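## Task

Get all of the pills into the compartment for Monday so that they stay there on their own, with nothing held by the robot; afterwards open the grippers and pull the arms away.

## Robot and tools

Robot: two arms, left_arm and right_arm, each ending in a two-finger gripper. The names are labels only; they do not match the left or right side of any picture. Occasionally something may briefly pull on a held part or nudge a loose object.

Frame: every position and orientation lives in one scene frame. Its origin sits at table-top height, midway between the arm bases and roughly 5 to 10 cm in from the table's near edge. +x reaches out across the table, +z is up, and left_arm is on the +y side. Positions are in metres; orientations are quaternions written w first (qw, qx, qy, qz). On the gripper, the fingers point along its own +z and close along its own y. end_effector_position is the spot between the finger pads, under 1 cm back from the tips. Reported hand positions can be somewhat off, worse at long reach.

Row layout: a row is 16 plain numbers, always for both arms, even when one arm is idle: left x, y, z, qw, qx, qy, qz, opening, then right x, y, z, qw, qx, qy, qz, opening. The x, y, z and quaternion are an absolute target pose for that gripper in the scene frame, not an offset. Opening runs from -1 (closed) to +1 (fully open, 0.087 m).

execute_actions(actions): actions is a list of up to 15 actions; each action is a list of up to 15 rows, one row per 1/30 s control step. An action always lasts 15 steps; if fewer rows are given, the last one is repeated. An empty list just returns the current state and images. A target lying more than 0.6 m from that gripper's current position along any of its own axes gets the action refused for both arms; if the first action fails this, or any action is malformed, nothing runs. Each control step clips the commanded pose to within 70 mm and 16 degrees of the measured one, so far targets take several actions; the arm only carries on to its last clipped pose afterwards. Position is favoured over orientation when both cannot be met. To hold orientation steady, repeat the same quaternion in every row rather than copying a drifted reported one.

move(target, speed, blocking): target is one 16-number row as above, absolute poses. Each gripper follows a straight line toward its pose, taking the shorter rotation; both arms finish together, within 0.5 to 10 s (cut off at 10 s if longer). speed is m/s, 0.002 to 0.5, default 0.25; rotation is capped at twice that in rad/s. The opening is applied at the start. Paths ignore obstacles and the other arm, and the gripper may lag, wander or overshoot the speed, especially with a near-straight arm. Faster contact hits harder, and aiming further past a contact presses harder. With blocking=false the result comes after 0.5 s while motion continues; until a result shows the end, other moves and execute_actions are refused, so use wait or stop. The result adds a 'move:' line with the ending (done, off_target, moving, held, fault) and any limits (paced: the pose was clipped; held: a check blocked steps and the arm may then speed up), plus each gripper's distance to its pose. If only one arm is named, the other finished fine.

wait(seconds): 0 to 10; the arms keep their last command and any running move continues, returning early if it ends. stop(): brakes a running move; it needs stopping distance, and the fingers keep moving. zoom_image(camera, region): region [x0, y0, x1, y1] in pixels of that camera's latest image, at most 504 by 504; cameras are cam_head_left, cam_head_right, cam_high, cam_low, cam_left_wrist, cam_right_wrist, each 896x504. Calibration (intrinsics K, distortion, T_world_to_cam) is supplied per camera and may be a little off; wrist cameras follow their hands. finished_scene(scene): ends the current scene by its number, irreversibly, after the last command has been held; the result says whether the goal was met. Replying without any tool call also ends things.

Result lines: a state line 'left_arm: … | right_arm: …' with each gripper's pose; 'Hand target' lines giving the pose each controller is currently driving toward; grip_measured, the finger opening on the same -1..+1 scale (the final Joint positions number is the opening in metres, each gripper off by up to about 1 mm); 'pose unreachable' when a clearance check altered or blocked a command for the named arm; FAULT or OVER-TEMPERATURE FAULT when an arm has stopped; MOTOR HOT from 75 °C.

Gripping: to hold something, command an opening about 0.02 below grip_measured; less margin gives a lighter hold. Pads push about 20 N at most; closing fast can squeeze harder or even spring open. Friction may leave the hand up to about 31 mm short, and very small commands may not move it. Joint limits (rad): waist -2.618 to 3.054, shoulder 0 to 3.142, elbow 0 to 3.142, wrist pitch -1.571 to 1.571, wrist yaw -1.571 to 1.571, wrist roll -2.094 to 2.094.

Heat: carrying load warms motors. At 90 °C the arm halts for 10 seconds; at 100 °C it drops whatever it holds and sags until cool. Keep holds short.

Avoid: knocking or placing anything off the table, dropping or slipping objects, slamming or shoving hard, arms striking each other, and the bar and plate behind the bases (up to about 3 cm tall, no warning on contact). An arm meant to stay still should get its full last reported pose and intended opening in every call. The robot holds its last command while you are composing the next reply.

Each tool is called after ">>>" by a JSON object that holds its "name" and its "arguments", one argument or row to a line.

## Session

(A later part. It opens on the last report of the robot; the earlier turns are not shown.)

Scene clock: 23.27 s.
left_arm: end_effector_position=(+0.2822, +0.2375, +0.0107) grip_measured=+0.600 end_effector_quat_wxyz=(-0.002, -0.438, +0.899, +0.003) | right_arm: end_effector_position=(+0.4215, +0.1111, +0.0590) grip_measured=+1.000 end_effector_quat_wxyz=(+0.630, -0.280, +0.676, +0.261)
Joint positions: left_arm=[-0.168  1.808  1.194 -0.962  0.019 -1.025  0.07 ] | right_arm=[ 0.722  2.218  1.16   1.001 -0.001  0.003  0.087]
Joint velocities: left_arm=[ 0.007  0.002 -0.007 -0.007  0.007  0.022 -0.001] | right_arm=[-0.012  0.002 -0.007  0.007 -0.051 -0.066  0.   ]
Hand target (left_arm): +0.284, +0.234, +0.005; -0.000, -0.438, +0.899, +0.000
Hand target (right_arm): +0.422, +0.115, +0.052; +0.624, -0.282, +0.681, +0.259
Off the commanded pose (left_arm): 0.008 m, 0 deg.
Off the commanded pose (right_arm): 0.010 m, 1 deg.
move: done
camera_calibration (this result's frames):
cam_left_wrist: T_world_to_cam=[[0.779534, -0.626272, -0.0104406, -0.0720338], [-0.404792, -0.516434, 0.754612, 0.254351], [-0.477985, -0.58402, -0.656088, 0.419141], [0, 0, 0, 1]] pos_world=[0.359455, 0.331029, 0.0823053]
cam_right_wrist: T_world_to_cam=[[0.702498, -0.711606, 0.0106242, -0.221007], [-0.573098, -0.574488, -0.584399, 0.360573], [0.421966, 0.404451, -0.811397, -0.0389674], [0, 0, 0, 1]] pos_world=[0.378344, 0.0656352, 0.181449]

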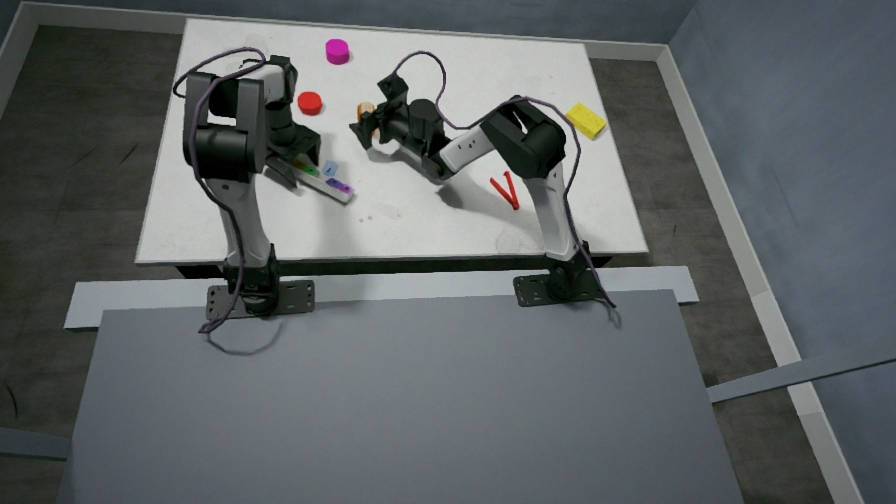

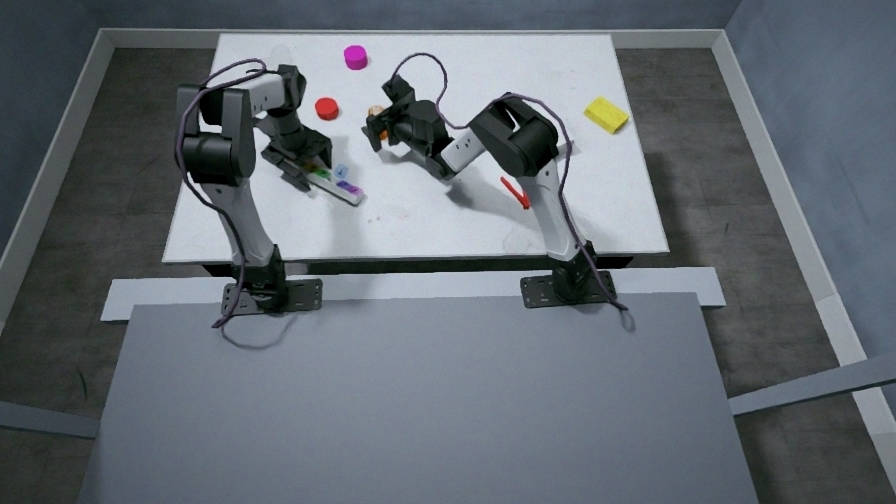

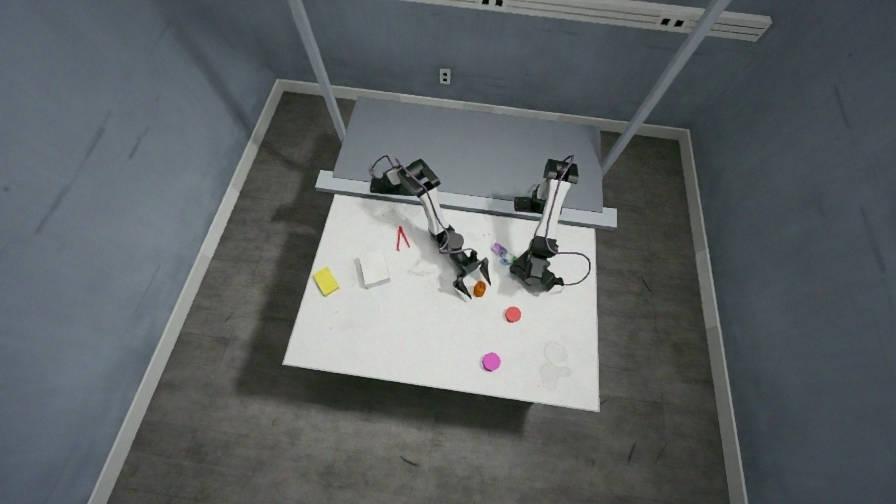

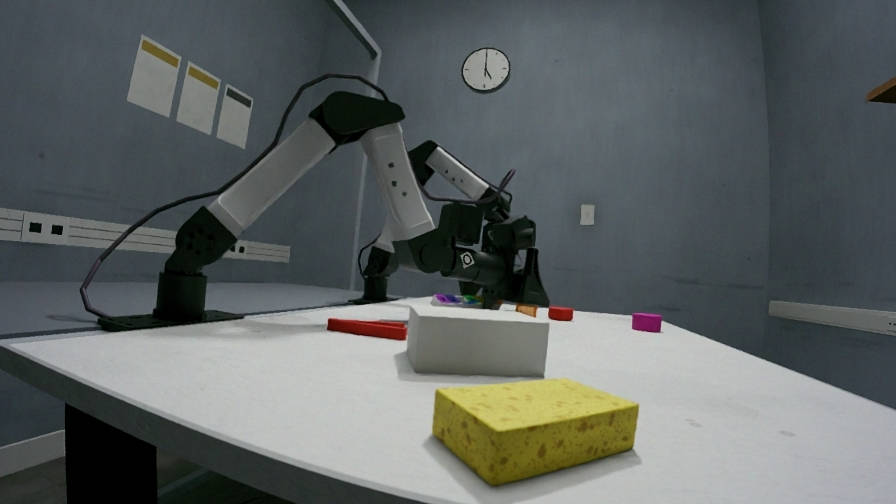

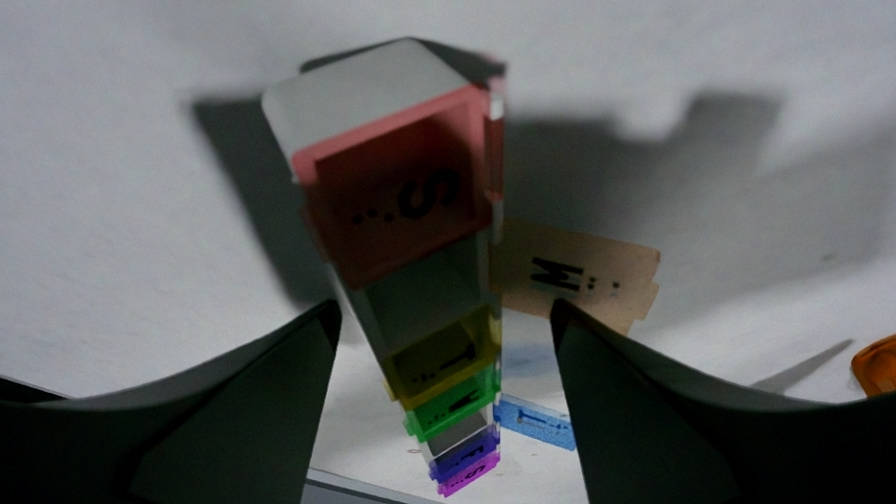

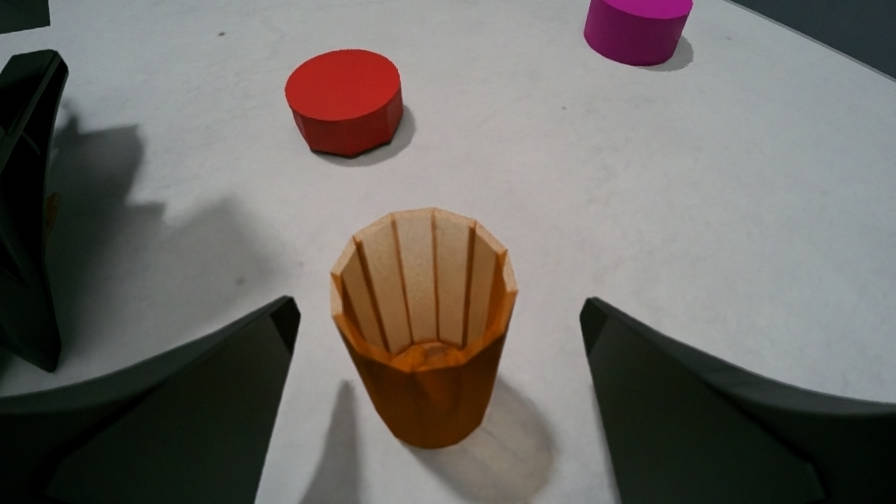

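>>> {"name": "move", "arguments": {
  "target": [0.282,0.234,0.07,0,-0.438,0.899,0,0.6, 0.432,0.127,0.036,0.624,-0.282,0.681,0.259,1],
  "speed": 0.05
}}

>>> {"name": "move", "arguments": {
  "target": [0.266,0.212,0.06,0,-0.438,0.899,0,0.4, 0.432,0.127,0.036,0.624,-0.282,0.681,0.259,1],
  "speed": 0.05
}}

Scene clock: 26.87 s.
left_arm: end_effector_position=(+0.2815, +0.2364, +0.0611) grip_measured=+0.600 end_effector_quat_wxyz=(-0.004, -0.438, +0.899, +0.005) | right_arm: end_effector_position=(+0.4327, +0.1217, +0.0418) grip_measured=+1.000 end_effector_quat_wxyz=(+0.627, -0.280, +0.679, +0.259)
Joint positions: left_arm=[-0.168  1.757  1.339 -1.162  0.019 -1.025  0.07 ] | right_arm=[0.722 2.303 1.239 1.    0.001 0.003 0.087]
Joint velocities: left_arm=[-0.002  0.002 -0.017 -0.095  0.081 -0.022 -0.   ] | right_arm=[-0.002 -0.017  0.017 -0.007 -0.051  0.051  0.   ]
Hand target (left_arm): +0.282, +0.234, +0.070; +0.000, -0.438, +0.899, -0.000
Hand target (right_arm): +0.432, +0.127, +0.036; +0.624, -0.282, +0.681, +0.259
Off the commanded pose (left_arm): 0.009 m, 1 deg.
Off the commanded pose (right_arm): 0.008 m, 1 deg.
move: done
camera_calibration (this result's frames):
cam_left_wrist: T_world_to_cam=[[0.779542, -0.626194, -0.0140016, -0.0714309], [-0.401598, -0.51685, 0.756032, 0.214604], [-0.480659, -0.583736, -0.654384, 0.451858], [0, 0, 0, 1]] pos_world=[0.359058, 0.329954, 0.132442]
cam_right_wrist: T_world_to_cam=[[0.700912, -0.713165, 0.0108399, -0.220328], [-0.577334, -0.576207, -0.578507, 0.364792], [0.418817, 0.399225, -0.815605, -0.059756], [0, 0, 0, 1]] pos_world=[0.390064, 0.076922, 0.164686]

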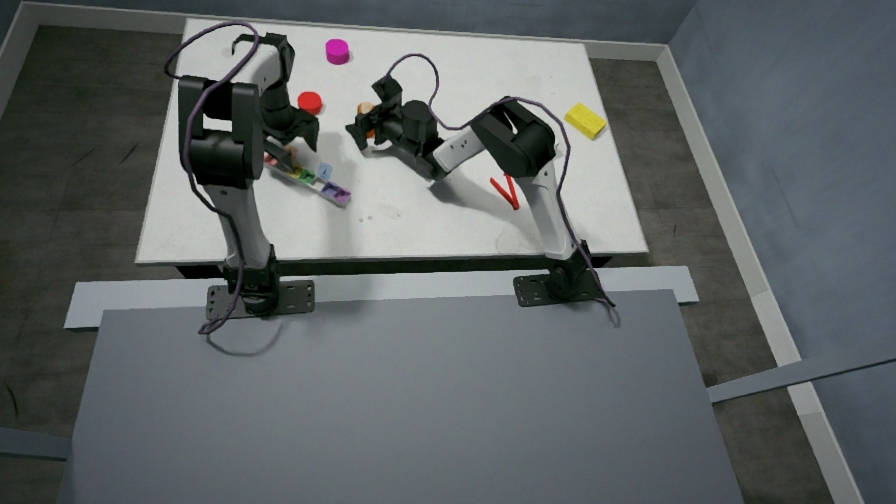

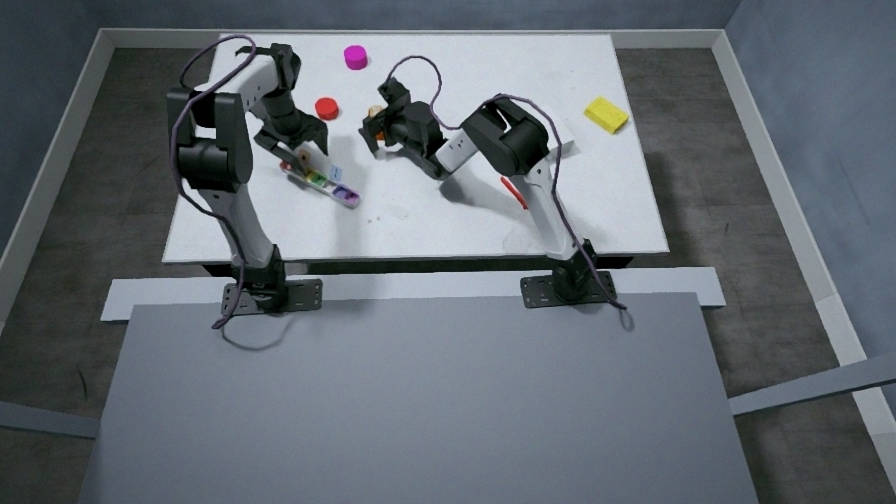

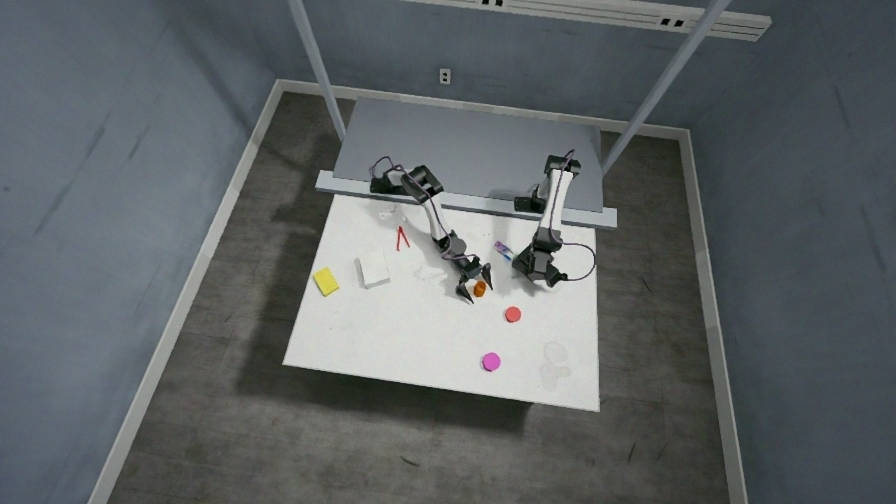

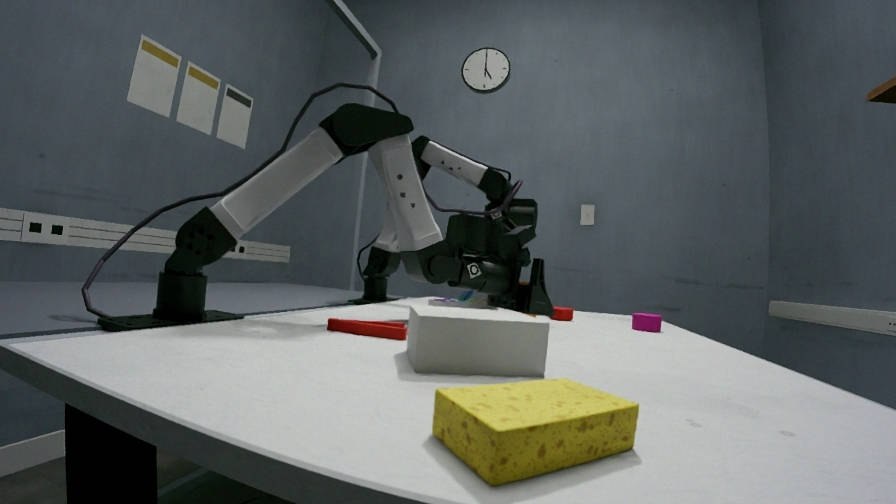

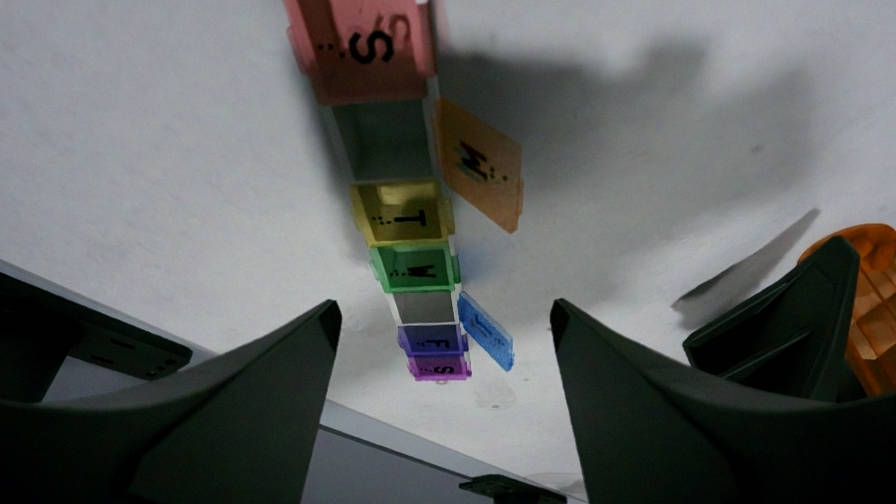

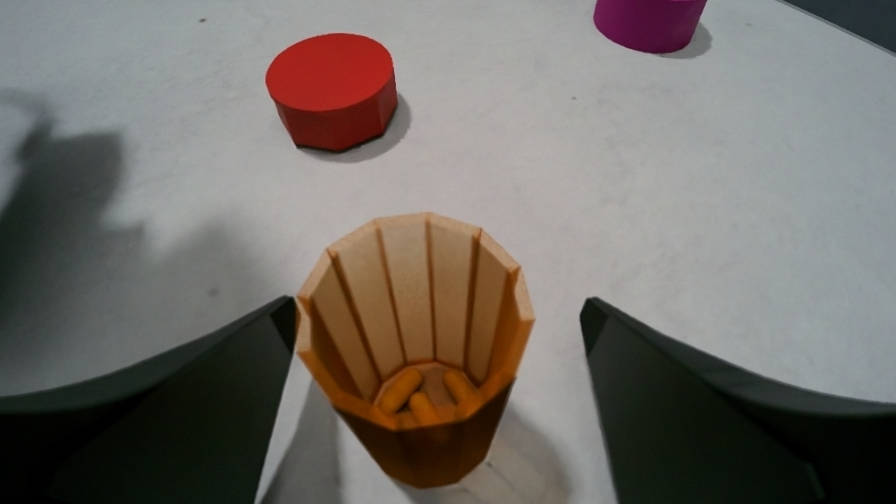

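Scene clock: 27.73 s.
left_arm: end_effector_position=(+0.2648, +0.2157, +0.0587) grip_measured=+0.400 end_effector_quat_wxyz=(-0.008, -0.436, +0.900, +0.008) | right_arm: end_effector_position=(+0.4327, +0.1217, +0.0418) grip_measured=+1.000 end_effector_quat_wxyz=(+0.627, -0.280, +0.679, +0.259)
Joint positions: left_arm=[-0.243  1.72   1.286 -1.156  0.019 -1.097  0.061] | right_arm=[0.722 2.303 1.239 1.    0.001 0.003 0.087]
Joint velocities: left_arm=[-0.007 -0.007 -0.017  0.051  0.022  0.066  0.   ] | right_arm=[ 0.007  0.002  0.012  0.007 -0.037  0.066  0.   ]
Hand target (left_arm): +0.266, +0.213, +0.060; +0.000, -0.438, +0.899, +0.000
Hand target (right_arm): +0.432, +0.127, +0.036; +0.624, -0.282, +0.681, +0.259
Off the commanded pose (left_arm): 0.004 m, 1 deg.
Off the commanded pose (right_arm): 0.008 m, 1 deg.
move: done
camera_calibration (this result's frames):
cam_left_wrist: T_world_to_cam=[[0.777082, -0.62894, -0.0240429, -0.069645], [-0.395359, -0.517494, 0.758875, 0.197348], [-0.489729, -0.580203, -0.650792, 0.4315], [0, 0, 0, 1]] pos_world=[0.343461, 0.308681, 0.12938]
cam_right_wrist: T_world_to_cam=[[0.700912, -0.713165, 0.0108399, -0.220328], [-0.577334, -0.576207, -0.578507, 0.364792], [0.418817, 0.399225, -0.815605, -0.059756], [0, 0, 0, 1]] pos_world=[0.390064, 0.076922, 0.164686]

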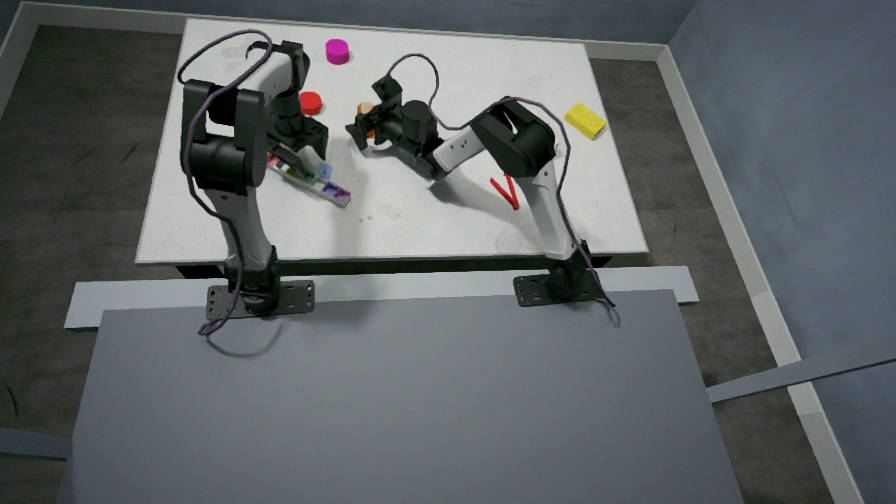

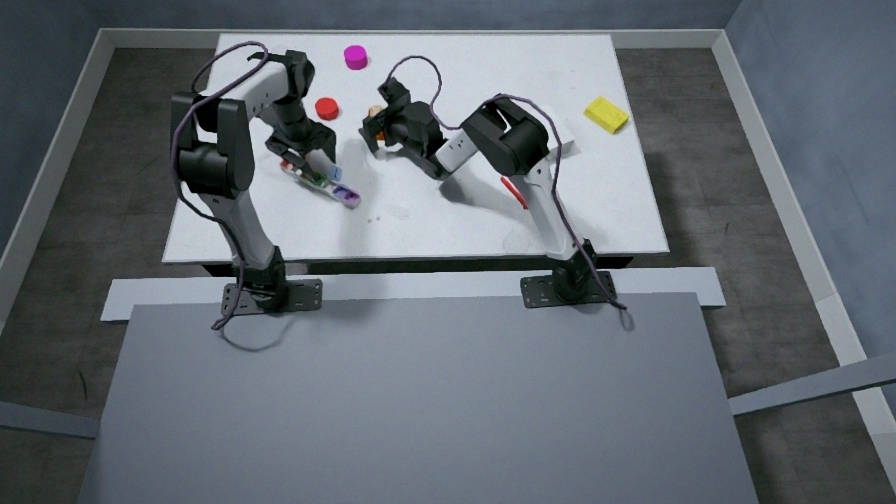

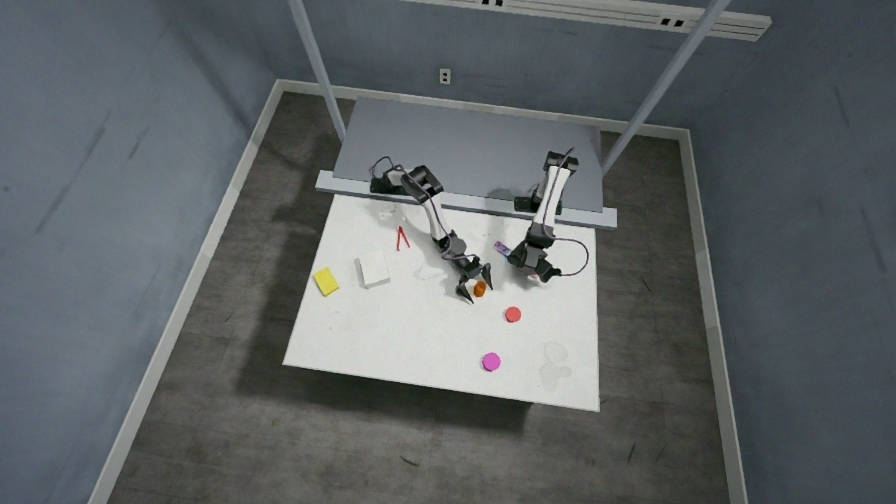

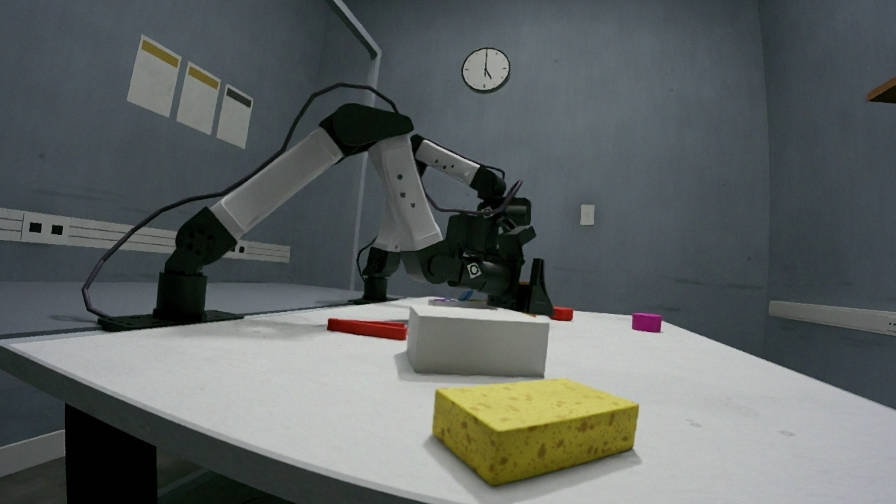

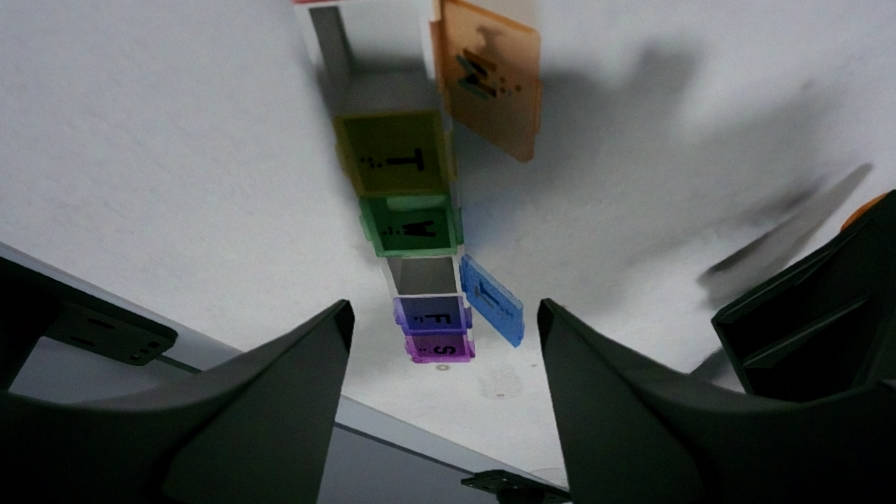

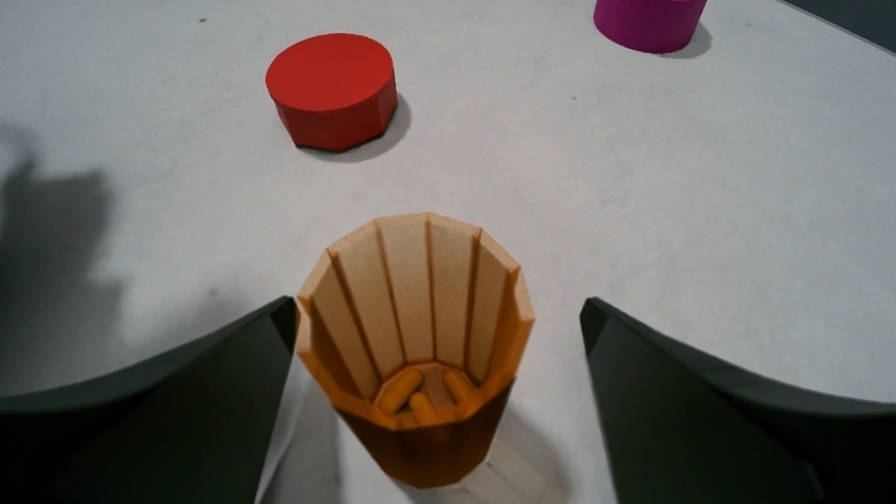

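>>> {"name": "move", "arguments": {
  "target": [0.254,0.230,0.055,0,-0.485,0.875,0,0.4, 0.432,0.127,0.036,0.624,-0.282,0.681,0.259,0.0],
  "speed": 0.05
}}

>>> {"name": "move", "arguments": {
  "target": [0.258,0.225,0.018,0,-0.485,0.875,0,0.4, 0.432,0.127,0.036,0.624,-0.282,0.681,0.259,-0.15],
  "speed": 0.04
}}

Scene clock: 30.93 s.
left_arm: end_effector_position=(+0.2512, +0.2277, +0.0537) grip_measured=+0.400 end_effector_quat_wxyz=(-0.009, -0.475, +0.880, +0.009) | right_arm: end_effector_position=(+0.4327, +0.1217, +0.0418) grip_measured=+0.000 end_effector_quat_wxyz=(+0.627, -0.280, +0.679, +0.259)
Joint positions: left_arm=[-0.206  1.656  1.193 -1.129  0.019 -1.147  0.061] | right_arm=[0.722 2.303 1.239 1.    0.001 0.003 0.044]
Joint velocities: left_arm=[-0.007 -0.002  0.017  0.066 -0.007  0.051 -0.   ] | right_arm=[ 0.007 -0.007 -0.027  0.007  0.037 -0.007 -0.   ]
Hand target (left_arm): +0.254, +0.230, +0.055; -0.000, -0.485, +0.875, +0.000
Hand target (right_arm): +0.432, +0.127, +0.036; +0.624, -0.282, +0.681, +0.259
Off the commanded pose (left_arm): 0.004 m, 2 deg.
Off the commanded pose (right_arm): 0.008 m, 1 deg.
move: done
camera_calibration (this result's frames):
cam_left_wrist: T_world_to_cam=[[0.829187, -0.558359, -0.0261594, -0.0806792], [-0.347329, -0.551337, 0.758545, 0.197641], [-0.437963, -0.619889, -0.651095, 0.424638], [0, 0, 0, 1]] pos_world=[0.321521, 0.327147, 0.12445]
cam_right_wrist: T_world_to_cam=[[0.700912, -0.713165, 0.0108399, -0.220328], [-0.577334, -0.576207, -0.578507, 0.364792], [0.418817, 0.399225, -0.815605, -0.059756], [0, 0, 0, 1]] pos_world=[0.390064, 0.076922, 0.164686]

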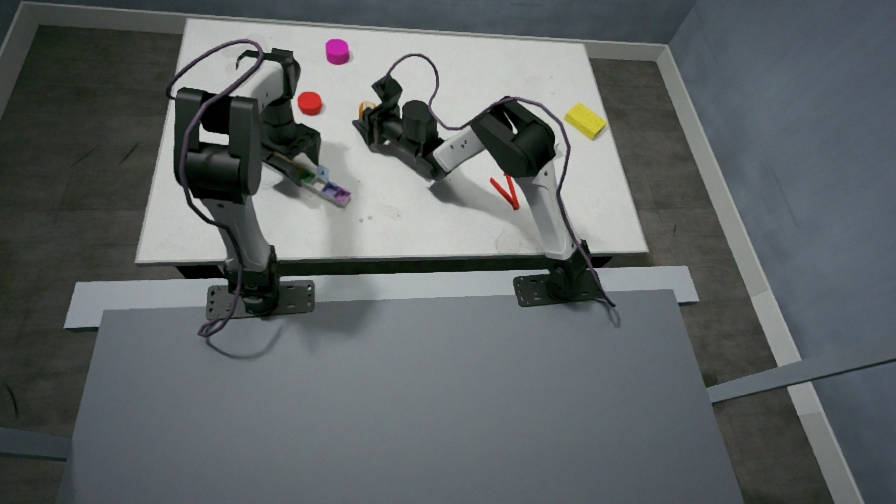

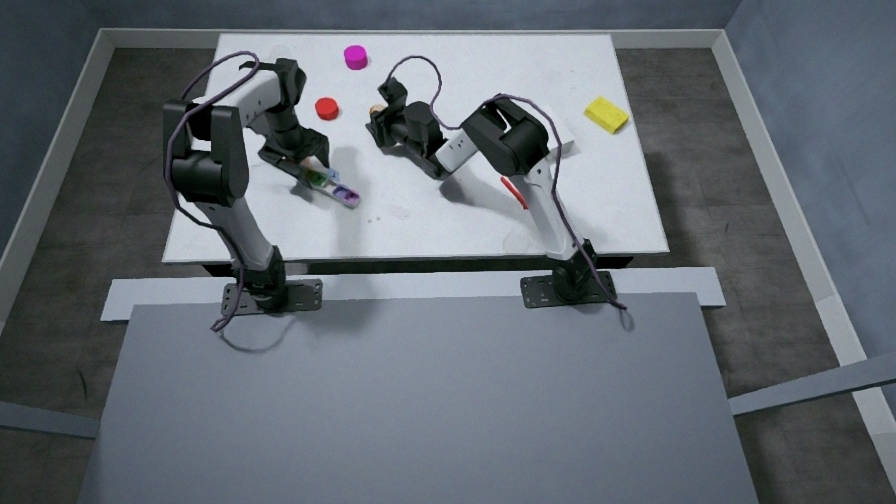

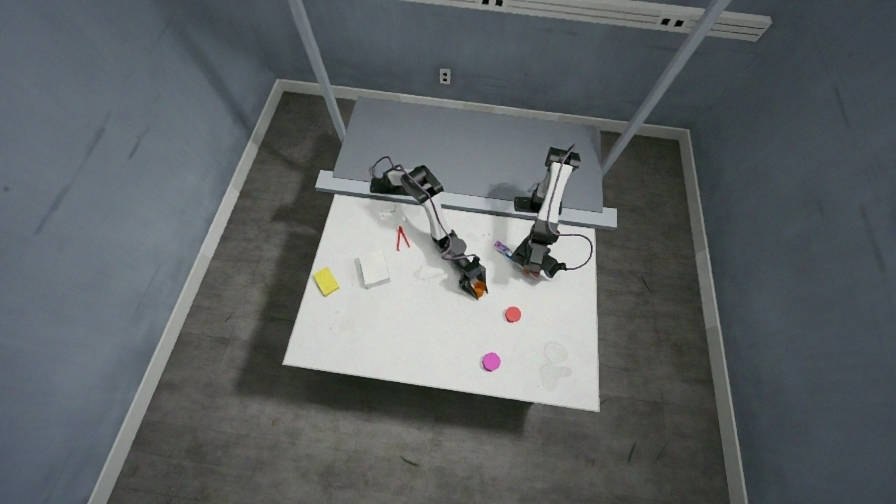

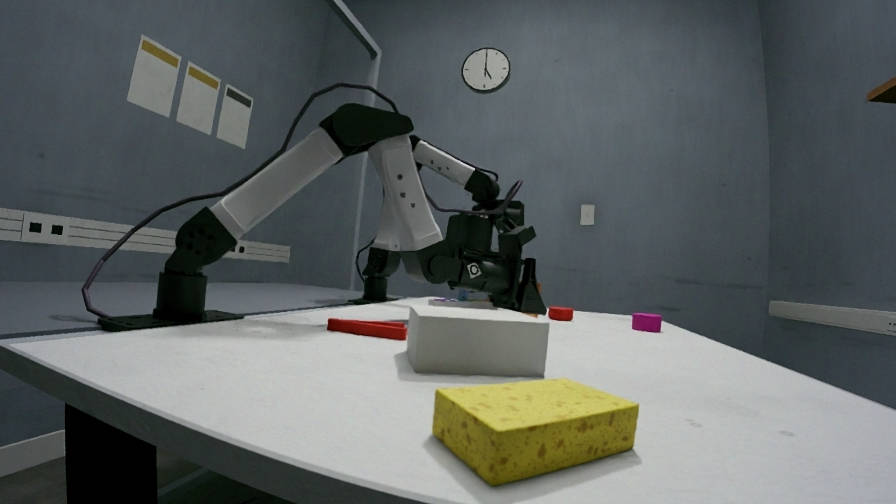

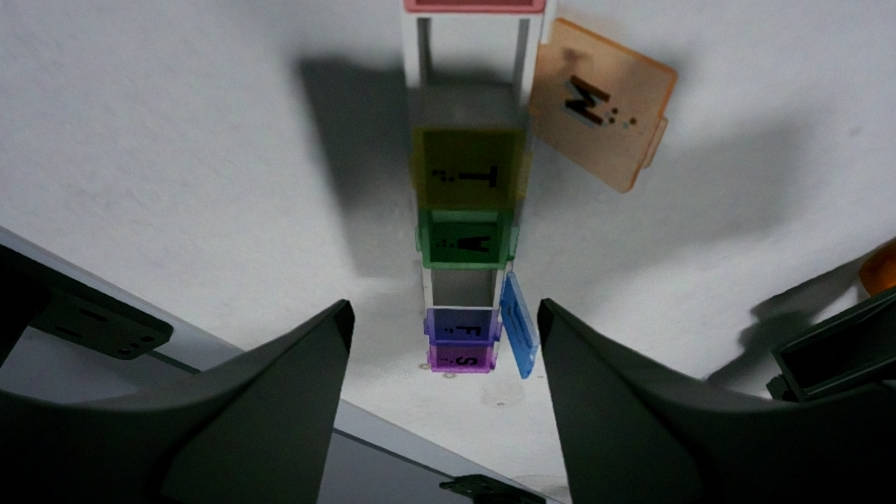

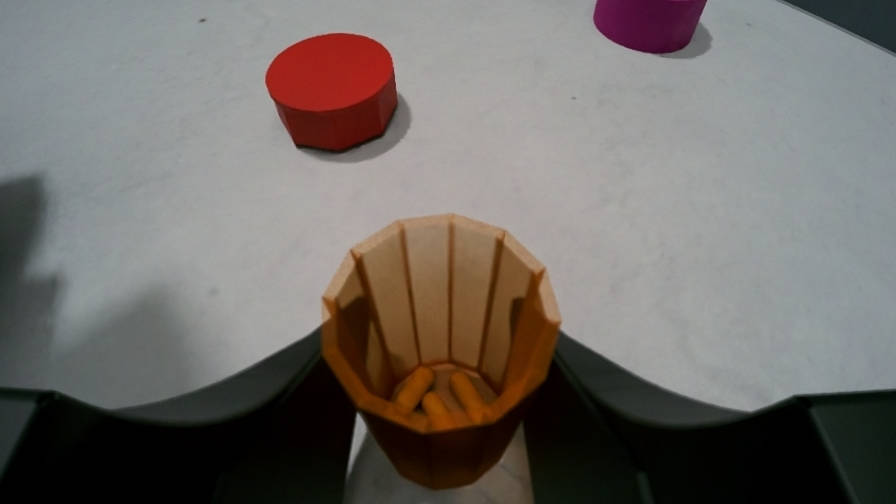

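Scene clock: 32.30 s.
left_arm: end_effector_position=(+0.2583, +0.2269, +0.0239) grip_measured=+0.400 end_effector_quat_wxyz=(+0.002, -0.483, +0.875, +0.000) | right_arm: end_effector_position=(+0.4327, +0.1217, +0.0418) grip_measured=-0.081 end_effector_quat_wxyz=(+0.627, -0.280, +0.679, +0.259)
Joint positions: left_arm=[-0.206  1.685  1.104 -0.983  0.019 -1.167  0.061] | right_arm=[0.722 2.303 1.239 1.    0.001 0.003 0.04 ]
Joint velocities: left_arm=[ 0.007 -0.002  0.002 -0.022 -0.051  0.022  0.   ] | right_arm=[-0.017 -0.002 -0.002  0.007 -0.007 -0.007 -0.001]
Hand target (left_arm): +0.258, +0.225, +0.018; -0.000, -0.485, +0.875, +0.000
Hand target (right_arm): +0.432, +0.127, +0.036; +0.624, -0.282, +0.681, +0.259
Off the commanded pose (left_arm): 0.006 m, 0 deg.
Off the commanded pose (right_arm): 0.008 m, 1 deg.
move: done
camera_calibration (this result's frames):
cam_left_wrist: T_world_to_cam=[[0.840129, -0.542386, -0.000137231, -0.0948782], [-0.358096, -0.554863, 0.750929, 0.226013], [-0.40737, -0.630828, -0.660383, 0.402675], [0, 0, 0, 1]] pos_world=[0.324682, 0.327964, 0.096187]
cam_right_wrist: T_world_to_cam=[[0.700912, -0.713165, 0.0108399, -0.220328], [-0.577334, -0.576207, -0.578507, 0.364792], [0.418817, 0.399225, -0.815605, -0.059756], [0, 0, 0, 1]] pos_world=[0.390064, 0.076922, 0.164686]

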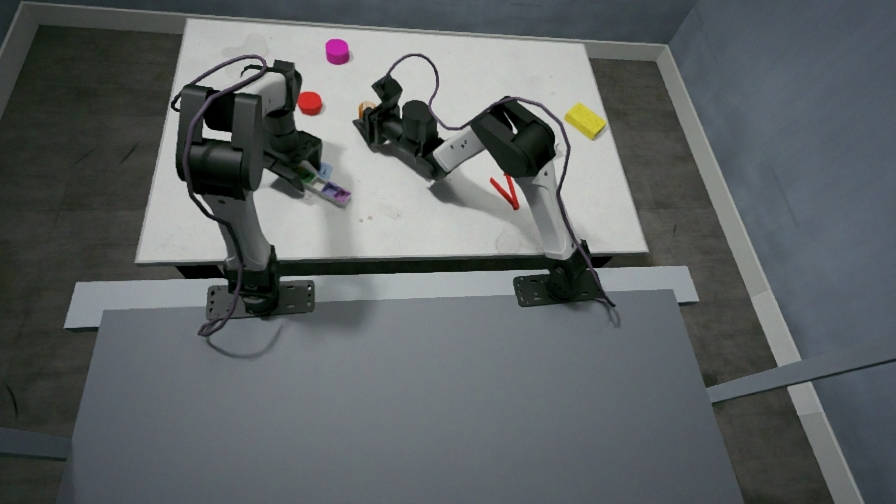

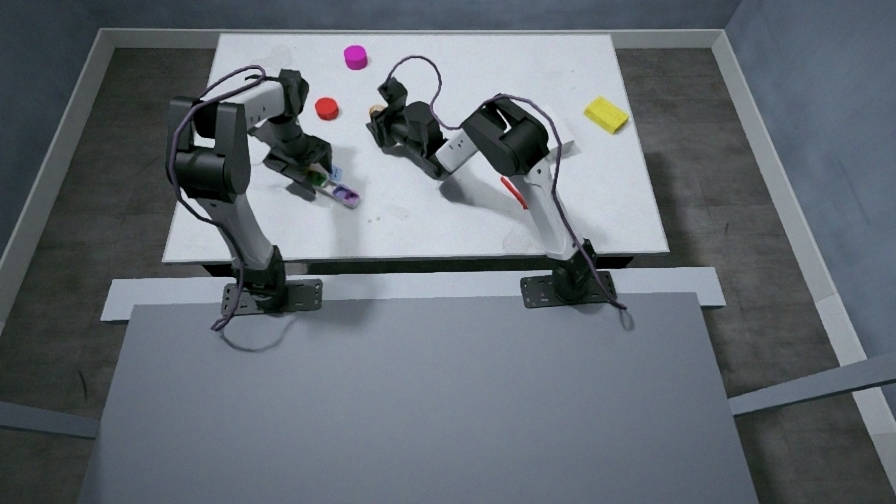

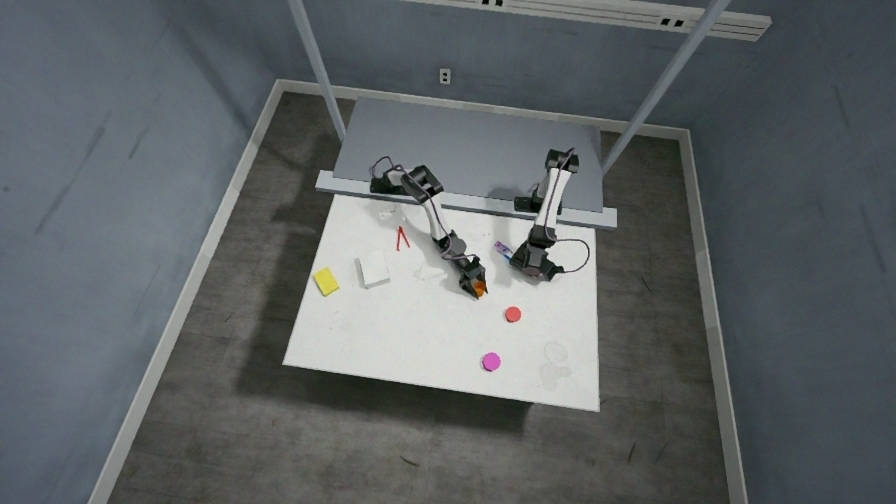

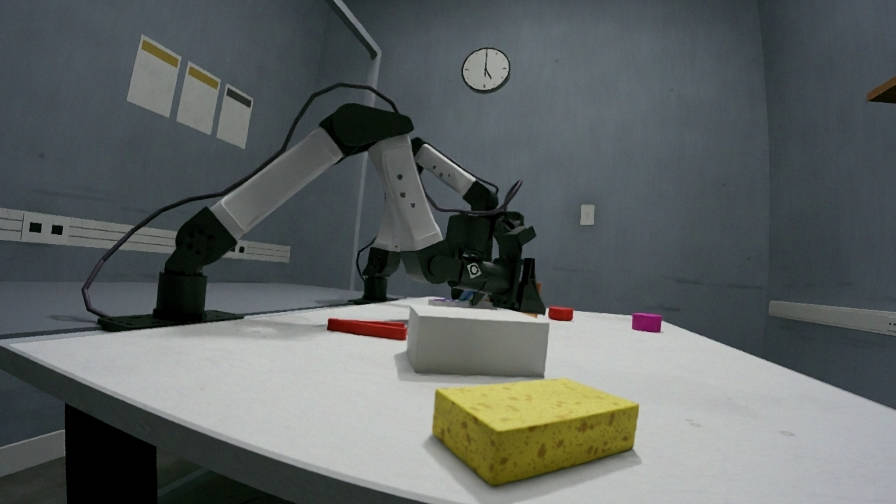

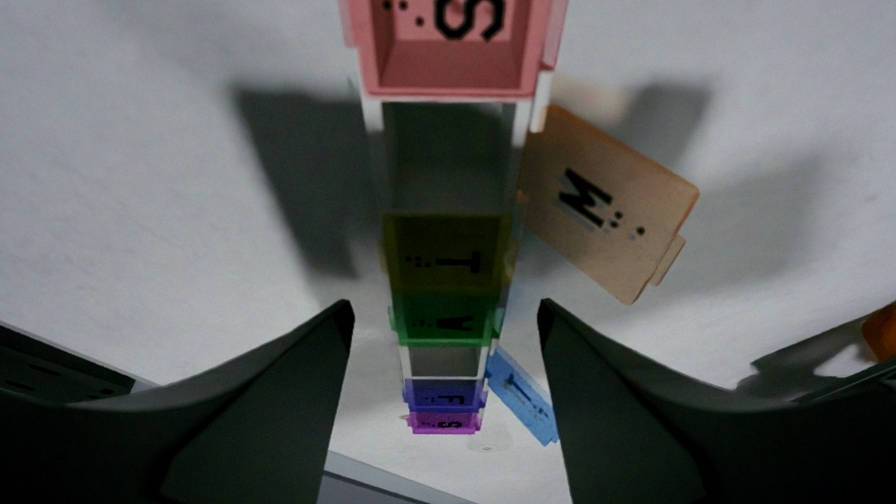

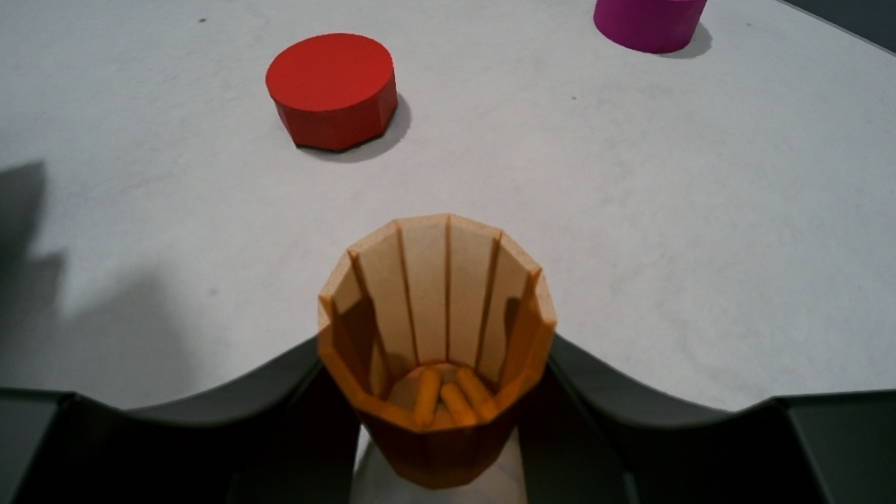

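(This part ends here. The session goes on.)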